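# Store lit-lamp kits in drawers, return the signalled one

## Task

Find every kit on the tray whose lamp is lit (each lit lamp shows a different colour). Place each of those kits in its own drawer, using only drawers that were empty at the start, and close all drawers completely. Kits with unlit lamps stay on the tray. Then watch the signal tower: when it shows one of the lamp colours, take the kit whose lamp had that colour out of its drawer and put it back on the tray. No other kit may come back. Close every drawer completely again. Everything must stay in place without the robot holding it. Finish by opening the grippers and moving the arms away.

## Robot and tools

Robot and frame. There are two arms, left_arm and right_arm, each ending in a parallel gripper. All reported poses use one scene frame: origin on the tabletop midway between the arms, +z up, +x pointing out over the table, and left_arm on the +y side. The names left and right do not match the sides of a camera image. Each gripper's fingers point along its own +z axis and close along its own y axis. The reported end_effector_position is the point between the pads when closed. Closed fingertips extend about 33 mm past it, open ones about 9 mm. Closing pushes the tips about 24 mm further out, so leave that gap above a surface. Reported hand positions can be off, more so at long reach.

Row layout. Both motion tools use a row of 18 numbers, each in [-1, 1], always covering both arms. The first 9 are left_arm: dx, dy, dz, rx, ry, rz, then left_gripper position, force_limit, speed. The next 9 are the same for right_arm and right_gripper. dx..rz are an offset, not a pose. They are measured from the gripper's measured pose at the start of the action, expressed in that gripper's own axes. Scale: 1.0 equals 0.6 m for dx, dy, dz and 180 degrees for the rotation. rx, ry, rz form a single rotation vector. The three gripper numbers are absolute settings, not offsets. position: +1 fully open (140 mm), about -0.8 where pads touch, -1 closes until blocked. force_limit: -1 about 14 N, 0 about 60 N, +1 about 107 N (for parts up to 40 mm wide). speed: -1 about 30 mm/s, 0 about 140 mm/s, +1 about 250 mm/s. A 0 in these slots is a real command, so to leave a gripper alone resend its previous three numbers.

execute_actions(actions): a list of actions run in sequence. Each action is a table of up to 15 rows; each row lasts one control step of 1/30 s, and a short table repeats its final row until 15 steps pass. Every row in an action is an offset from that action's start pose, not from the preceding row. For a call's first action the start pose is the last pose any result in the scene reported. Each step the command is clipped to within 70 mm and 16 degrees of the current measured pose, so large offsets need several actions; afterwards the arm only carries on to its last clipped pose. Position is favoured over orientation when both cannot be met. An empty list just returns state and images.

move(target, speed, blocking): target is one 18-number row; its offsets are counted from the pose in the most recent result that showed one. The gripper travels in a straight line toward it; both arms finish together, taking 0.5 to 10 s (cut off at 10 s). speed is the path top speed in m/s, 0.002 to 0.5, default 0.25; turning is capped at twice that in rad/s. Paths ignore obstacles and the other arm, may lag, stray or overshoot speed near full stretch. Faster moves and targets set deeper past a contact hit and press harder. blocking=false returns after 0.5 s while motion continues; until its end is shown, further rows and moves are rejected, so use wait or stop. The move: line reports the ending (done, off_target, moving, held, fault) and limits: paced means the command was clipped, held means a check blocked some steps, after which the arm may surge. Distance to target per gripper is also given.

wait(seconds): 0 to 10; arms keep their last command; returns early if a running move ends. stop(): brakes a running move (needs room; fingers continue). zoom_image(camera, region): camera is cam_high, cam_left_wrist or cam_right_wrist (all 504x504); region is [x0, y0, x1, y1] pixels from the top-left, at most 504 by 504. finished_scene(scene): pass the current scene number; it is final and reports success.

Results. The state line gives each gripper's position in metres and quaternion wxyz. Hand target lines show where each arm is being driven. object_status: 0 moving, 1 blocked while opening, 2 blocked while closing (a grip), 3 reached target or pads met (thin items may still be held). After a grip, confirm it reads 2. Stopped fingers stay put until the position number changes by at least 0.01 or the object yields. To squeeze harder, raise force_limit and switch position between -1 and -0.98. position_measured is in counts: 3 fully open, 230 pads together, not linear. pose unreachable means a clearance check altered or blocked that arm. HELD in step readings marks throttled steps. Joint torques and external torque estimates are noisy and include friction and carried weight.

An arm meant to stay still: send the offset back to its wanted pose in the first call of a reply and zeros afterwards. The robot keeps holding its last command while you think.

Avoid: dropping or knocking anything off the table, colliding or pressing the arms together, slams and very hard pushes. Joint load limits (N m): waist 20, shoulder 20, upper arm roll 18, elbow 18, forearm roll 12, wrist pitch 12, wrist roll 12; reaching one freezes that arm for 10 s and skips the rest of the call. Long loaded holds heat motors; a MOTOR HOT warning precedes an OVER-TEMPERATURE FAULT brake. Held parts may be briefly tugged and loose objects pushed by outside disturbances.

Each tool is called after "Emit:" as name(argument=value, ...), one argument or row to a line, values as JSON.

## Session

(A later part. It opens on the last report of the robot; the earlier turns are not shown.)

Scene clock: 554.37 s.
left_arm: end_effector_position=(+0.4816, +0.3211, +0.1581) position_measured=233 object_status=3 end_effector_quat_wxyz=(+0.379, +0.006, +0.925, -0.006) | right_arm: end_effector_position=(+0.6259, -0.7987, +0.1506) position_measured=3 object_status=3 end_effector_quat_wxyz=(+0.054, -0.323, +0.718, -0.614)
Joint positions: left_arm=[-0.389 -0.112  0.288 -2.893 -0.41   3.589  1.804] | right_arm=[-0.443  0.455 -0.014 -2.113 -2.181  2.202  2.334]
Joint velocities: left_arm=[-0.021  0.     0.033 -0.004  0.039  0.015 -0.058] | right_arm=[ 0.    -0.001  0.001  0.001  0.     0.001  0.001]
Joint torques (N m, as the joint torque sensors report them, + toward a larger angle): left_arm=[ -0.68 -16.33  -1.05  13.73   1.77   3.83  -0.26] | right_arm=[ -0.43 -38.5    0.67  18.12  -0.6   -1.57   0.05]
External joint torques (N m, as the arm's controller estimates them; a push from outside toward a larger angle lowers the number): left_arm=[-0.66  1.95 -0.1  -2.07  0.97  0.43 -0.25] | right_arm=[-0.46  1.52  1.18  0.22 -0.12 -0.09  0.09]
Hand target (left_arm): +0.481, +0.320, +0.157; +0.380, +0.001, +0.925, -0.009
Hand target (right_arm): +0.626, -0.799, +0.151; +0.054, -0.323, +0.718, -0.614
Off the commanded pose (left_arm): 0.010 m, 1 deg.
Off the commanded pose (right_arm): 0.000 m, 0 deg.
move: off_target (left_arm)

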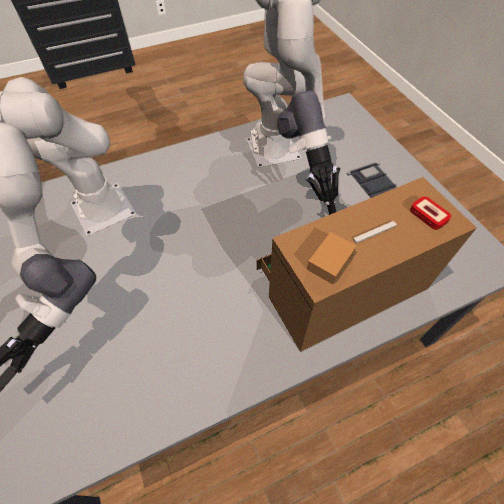

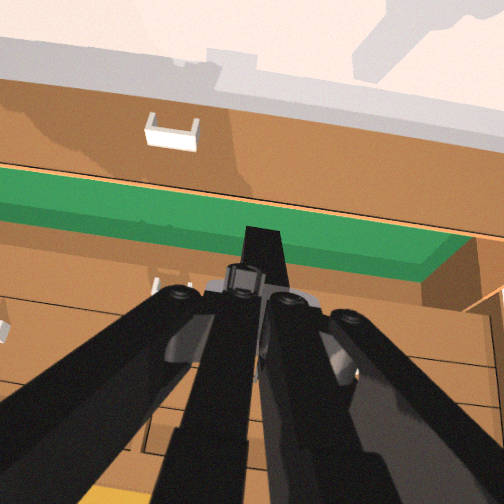

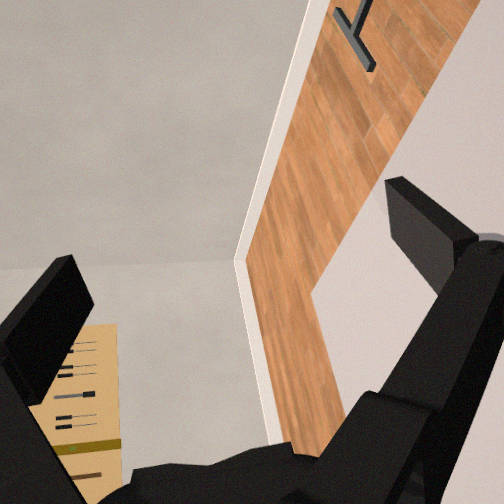

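Emit:
move(
  target=[0.02,0,-0.005,0,0,0,-0.9,0,0,0,0,0,0,0,0,1,0,0],
  speed=0.1,
)

Emit:
move(
  target=[0.084,0,0.088,0,0,0,-0.9,0,0,0,0,0,0,0,0,1,0,0],
  speed=0.12,
)

Emit:
move(
  target=[-0.165,0.006,0.161,0,0,0,-0.9,0,0,0,0,0,0,0,0,1,0,0],
  speed=0.08,
)

Emit:
move(
  target=[0.06,0,-0.16,0,0,0,-0.9,0,0,0,0,0,0,0,0,1,0,0],
  speed=0.15,
)

Scene clock: 558.03 s.
left_arm: end_effector_position=(+0.4711, +0.3219, +0.1509) position_measured=233 object_status=3 end_effector_quat_wxyz=(+0.378, +0.006, +0.926, -0.005) | right_arm: end_effector_position=(+0.6259, -0.7987, +0.1506) position_measured=3 object_status=3 end_effector_quat_wxyz=(+0.054, -0.323, +0.718, -0.614)
Joint positions: left_arm=[-0.392 -0.112  0.291 -2.924 -0.391  3.614  1.782] | right_arm=[-0.443  0.455 -0.014 -2.113 -2.181  2.202  2.334]
Joint velocities: left_arm=[-0.001 -0.001 -0.001 -0.002  0.009  0.014 -0.007] | right_arm=[-0.001  0.001 -0.001 -0.     0.     0.     0.   ]
Joint torques (N m, as the joint torque sensors report them, + toward a larger angle): left_arm=[ -0.7  -17.26  -0.32  12.99   1.88   3.74  -0.05] | right_arm=[ -0.58 -38.46   0.52  18.37  -0.61  -1.56   0.05]
External joint torques (N m, as the arm's controller estimates them; a push from outside toward a larger angle lowers the number): left_arm=[-0.7   0.53  0.59 -2.31  1.14  0.33 -0.03] | right_arm=[-0.51  1.33  1.11  0.61 -0.14 -0.08  0.09]
Hand target (left_arm): +0.471, +0.321, +0.152; +0.379, +0.006, +0.925, -0.006
Hand target (right_arm): +0.626, -0.799, +0.151; +0.054, -0.323, +0.718, -0.614
Off the commanded pose (left_arm): 0.001 m, 0 deg.
Off the commanded pose (right_arm): 0.000 m, 0 deg.
move: done

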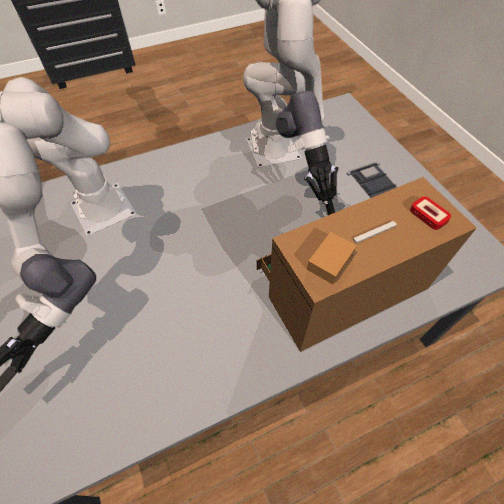

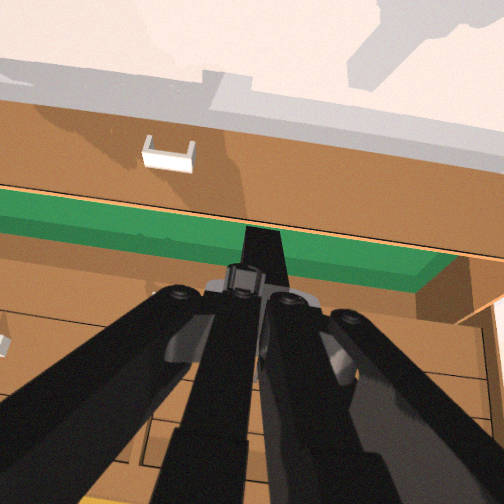

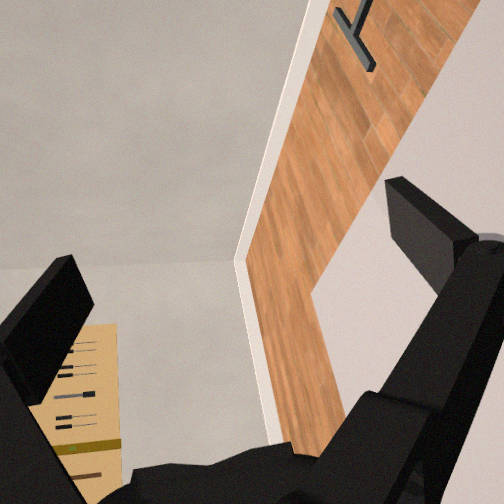

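Scene clock: 559.53 s.
left_arm: end_effector_position=(+0.4693, +0.3223, +0.0735) position_measured=233 object_status=3 end_effector_quat_wxyz=(+0.373, +0.009, +0.928, -0.004) | right_arm: end_effector_position=(+0.6259, -0.7987, +0.1506) position_measured=3 object_status=3 end_effector_quat_wxyz=(+0.054, -0.323, +0.718, -0.614)
Joint positions: left_arm=[-0.279  0.225  0.264 -2.893 -0.076  3.869  1.488] | right_arm=[-0.443  0.455 -0.014 -2.113 -2.181  2.202  2.334]
Joint velocities: left_arm=[ 0.005 -0.    -0.006  0.     0.004  0.01  -0.028] | right_arm=[-0.001 -0.001 -0.001 -0.    -0.     0.001 -0.002]
Joint torques (N m, as the joint torque sensors report them, + toward a larger angle): left_arm=[  2.14 -21.6   -0.13  10.53   0.74   3.85  -0.15] | right_arm=[ -0.36 -38.51   0.76  18.38  -0.64  -1.55   0.06]
External joint torques (N m, as the arm's controller estimates them; a push from outside toward a larger angle lowers the number): left_arm=[ 2.13  2.42 -1.67  0.63  0.91  0.41 -0.13] | right_arm=[-0.24  1.51  1.4   0.52 -0.16 -0.05  0.1 ]
Hand target (left_arm): +0.471, +0.321, +0.075; +0.375, +0.005, +0.927, -0.007
Hand target (right_arm): +0.626, -0.799, +0.151; +0.054, -0.323, +0.718, -0.614
Off the commanded pose (left_arm): 0.005 m, 1 deg.
Off the commanded pose (right_arm): 0.000 m, 0 deg.
move: off_target (left_arm)

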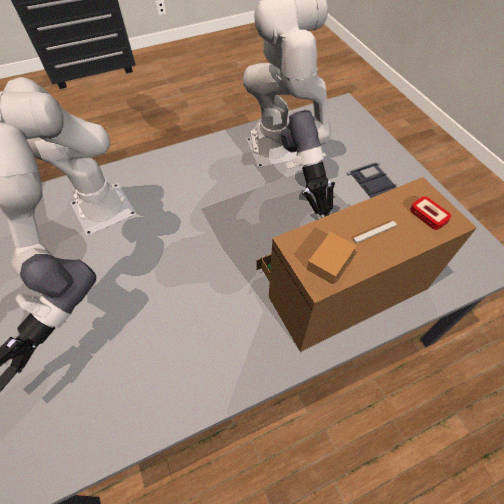

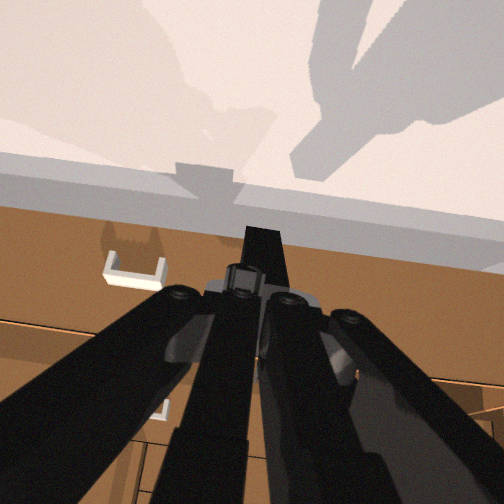

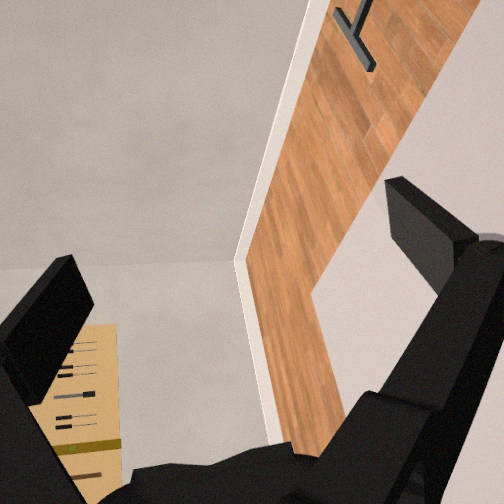

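Scene clock: 561.53 s.
left_arm: end_effector_position=(+0.6011, +0.3262, +0.0743) position_measured=233 object_status=3 end_effector_quat_wxyz=(+0.374, +0.009, +0.927, -0.002) | right_arm: end_effector_position=(+0.6259, -0.7987, +0.1506) position_measured=3 object_status=3 end_effector_quat_wxyz=(+0.054, -0.323, +0.718, -0.614)
Joint positions: left_arm=[-0.163  0.401  0.226 -2.495  0.028  3.652  1.437] | right_arm=[-0.443  0.455 -0.014 -2.113 -2.181  2.202  2.334]
Joint velocities: left_arm=[ 0.015 -0.004 -0.014  0.002  0.003 -0.007 -0.01 ] | right_arm=[-0.002  0.001 -0.001 -0.001  0.001 -0.    -0.001]
Joint torques (N m, as the joint torque sensors report them, + toward a larger angle): left_arm=[  2.82 -26.49   1.61  25.47   0.94   1.71   0.07] | right_arm=[ -0.58 -38.68   0.6   18.22  -0.58  -1.59   0.07]
External joint torques (N m, as the arm's controller estimates them; a push from outside toward a larger angle lowers the number): left_arm=[ 2.93  7.66 -1.11 11.04  1.05 -1.73  0.09] | right_arm=[-0.33  1.27  1.36  0.4  -0.11 -0.09  0.11]
Hand target (left_arm): +0.607, +0.325, +0.073; +0.373, +0.008, +0.928, -0.003
Hand target (right_arm): +0.626, -0.799, +0.151; +0.054, -0.323, +0.718, -0.614
Off the commanded pose (left_arm): 0.008 m, 0 deg.
Off the commanded pose (right_arm): 0.000 m, 0 deg.
move: off_target (left_arm)

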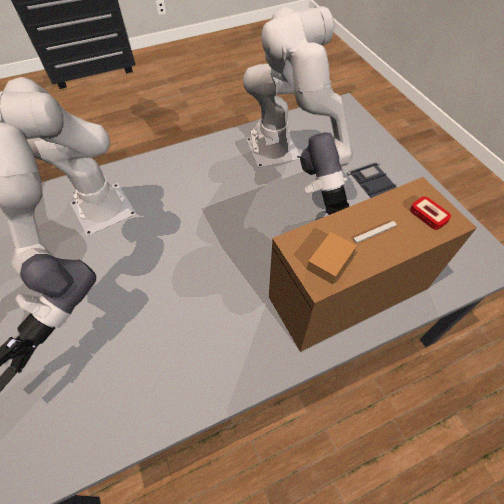

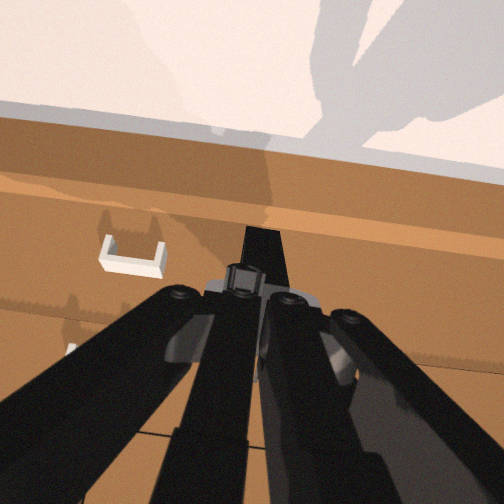

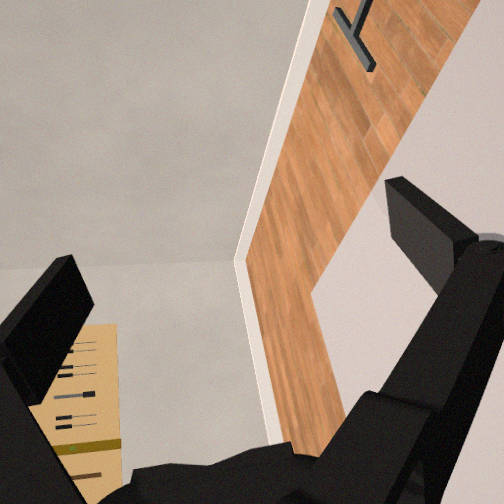

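Scene clock: 562.80 s.
left_arm: end_effector_position=(+0.5105, +0.3257, +0.1200) position_measured=233 object_status=3 end_effector_quat_wxyz=(+0.376, +0.004, +0.926, -0.006) | right_arm: end_effector_position=(+0.6259, -0.7987, +0.1506) position_measured=3 object_status=3 end_effector_quat_wxyz=(+0.054, -0.323, +0.718, -0.614)
Joint positions: left_arm=[-0.278  0.096  0.28  -2.809 -0.118  3.672  1.562] | right_arm=[-0.443  0.455 -0.014 -2.113 -2.181  2.202  2.334]
Joint velocities: left_arm=[-0.012  0.001  0.001 -0.    -0.031 -0.     0.054] | right_arm=[ 0.     0.001  0.     0.    -0.     0.     0.003]
Joint torques (N m, as the joint torque sensors report them, + toward a larger angle): left_arm=[ -0.63 -24.45   1.04  12.02  -1.01   3.16   0.35] | right_arm=[ -0.49 -38.34   0.42  18.35  -0.59  -1.56   0.04]
External joint torques (N m, as the arm's controller estimates them; a push from outside toward a larger angle lowers the number): left_arm=[-0.57 -0.74  0.36 -2.05 -1.24 -0.27  0.37] | right_arm=[-0.5   1.52  0.95  0.55 -0.12 -0.09  0.08]
Hand target (left_arm): +0.509, +0.327, +0.119; +0.375, +0.010, +0.927, -0.002
Hand target (right_arm): +0.626, -0.799, +0.151; +0.054, -0.323, +0.718, -0.614
Off the commanded pose (left_arm): 0.003 m, 1 deg.
Off the commanded pose (right_arm): 0.000 m, 0 deg.
move: done

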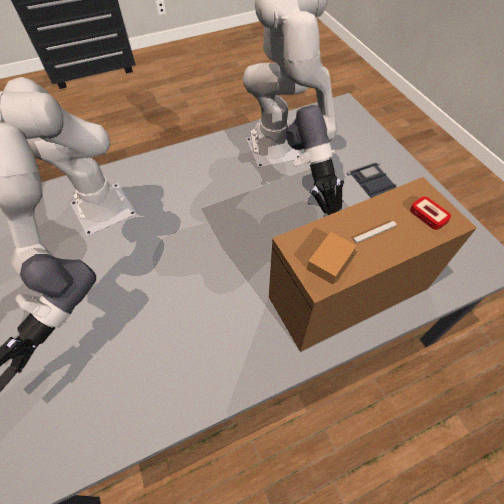

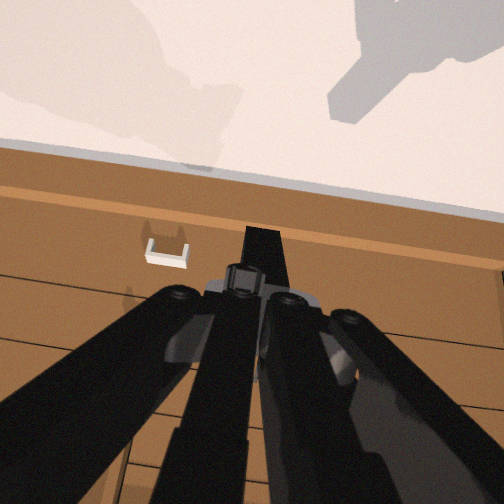

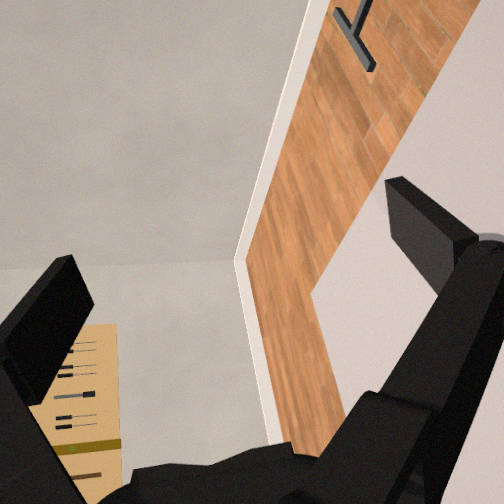

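Emit:
move(
  target=[-0.078,0,0.155,0,0,0,-0.9,0,0,0,0,0,0,0,0,1,0,0],
  speed=0.06,
)

Emit:
move(
  target=[0.02,0,-0.3,0,0.15,0,0.3,0,0,0,0,0,0,0,0,1,0,0],
  speed=0.15,
)

Scene clock: 566.40 s.
left_arm: end_effector_position=(+0.6010, +0.3259, +0.0848) position_measured=233 object_status=3 end_effector_quat_wxyz=(+0.374, +0.004, +0.927, -0.006) | right_arm: end_effector_position=(+0.6259, -0.7987, +0.1506) position_measured=3 object_status=3 end_effector_quat_wxyz=(+0.054, -0.323, +0.718, -0.614)
Joint positions: left_arm=[-0.136  0.366  0.196 -2.504  0.008  3.628  1.456] | right_arm=[-0.443  0.455 -0.014 -2.113 -2.181  2.202  2.334]
Joint velocities: left_arm=[ 0.016 -0.001 -0.016  0.002  0.001 -0.005 -0.013] | right_arm=[-0.001 -0.001  0.002  0.002 -0.001  0.001  0.   ]
Joint torques (N m, as the joint torque sensors report them, + toward a larger angle): left_arm=[  1.67 -25.13   0.86  25.58   1.14   2.65  -0.11] | right_arm=[ -0.44 -38.73   0.71  18.33  -0.59  -1.58   0.05]
External joint torques (N m, as the arm's controller estimates them; a push from outside toward a larger angle lowers the number): left_arm=[ 1.74  8.67 -1.38 10.7   1.15 -0.79 -0.09] | right_arm=[-0.56  1.44  1.14  0.3  -0.1  -0.1   0.09]
Hand target (left_arm): +0.608, +0.325, +0.085; +0.376, +0.003, +0.927, -0.007
Hand target (right_arm): +0.626, -0.799, +0.151; +0.054, -0.323, +0.718, -0.614
Off the commanded pose (left_arm): 0.008 m, 0 deg.
Off the commanded pose (right_arm): 0.000 m, 0 deg.
move: off_target (left_arm)

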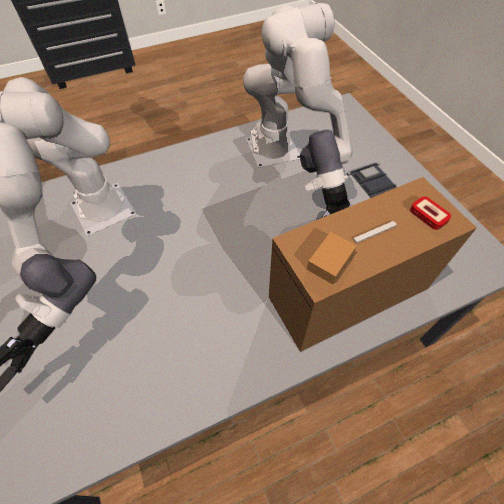

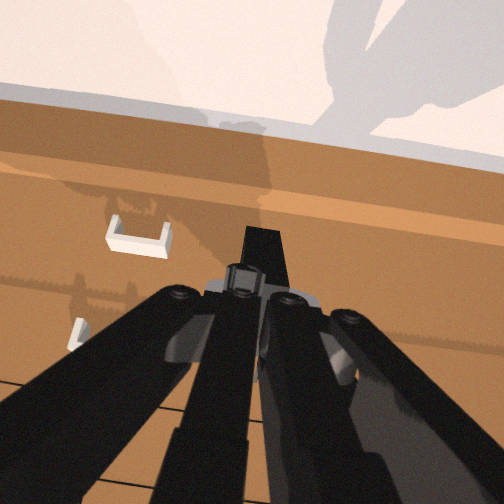

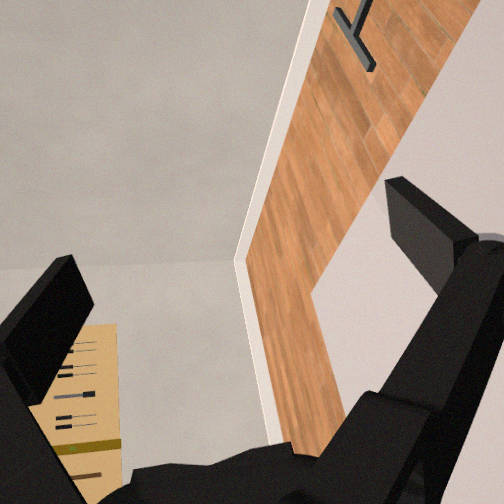

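Scene clock: 568.73 s.
left_arm: end_effector_position=(+0.4665, +0.3348, +0.2085) position_measured=91 object_status=3 end_effector_quat_wxyz=(+0.150, +0.006, +0.989, +0.008) | right_arm: end_effector_position=(+0.6259, -0.7987, +0.1506) position_measured=3 object_status=3 end_effector_quat_wxyz=(+0.054, -0.323, +0.718, -0.614)
Joint positions: left_arm=[-0.104 -0.284  0.163 -2.517  0.142  2.532  1.404] | right_arm=[-0.443  0.455 -0.014 -2.113 -2.181  2.202  2.334]
Joint velocities: left_arm=[ 0.001 -0.    -0.    -0.001 -0.    -0.01  -0.005] | right_arm=[ 0.     0.001  0.002 -0.    -0.001 -0.    -0.002]
Joint torques (N m, as the joint torque sensors report them, + toward a larger angle): left_arm=[  0.   -20.95  -2.36  24.6   -0.49   2.6   -0.08] | right_arm=[ -0.33 -38.5    0.59  18.4   -0.58  -1.61   0.06]
External joint torques (N m, as the arm's controller estimates them; a push from outside toward a larger angle lowers the number): left_arm=[-0.02 -0.27 -0.92  1.37 -1.08 -0.4  -0.07] | right_arm=[-0.44  1.38  1.03  0.6  -0.1  -0.14  0.1 ]
Hand target (left_arm): +0.466, +0.334, +0.210; +0.150, +0.002, +0.989, +0.006
Hand target (right_arm): +0.626, -0.799, +0.151; +0.054, -0.323, +0.718, -0.614
Off the commanded pose (left_arm): 0.007 m, 1 deg.
Off the commanded pose (right_arm): 0.000 m, 0 deg.
move: off_target (left_arm)

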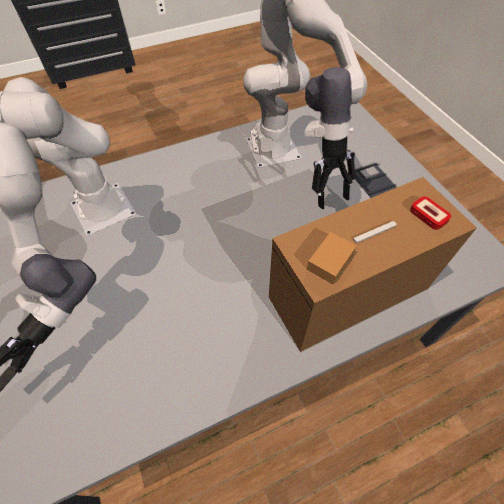

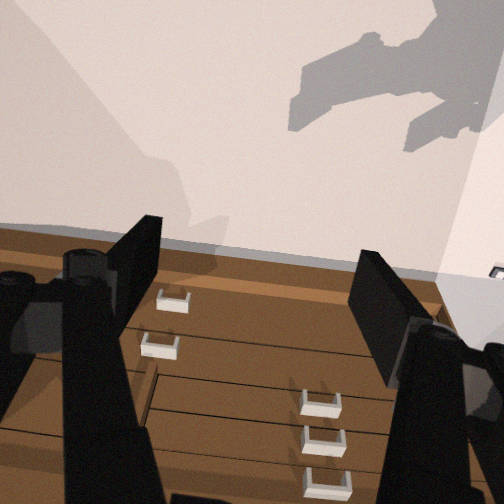

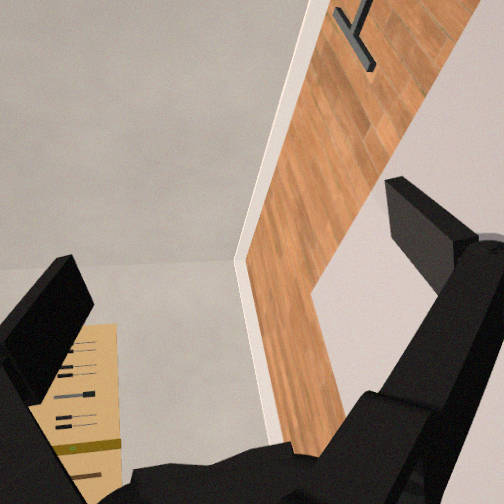

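Emit:
finished_scene(
  scene=1,
)

The scene is finished: the task was done.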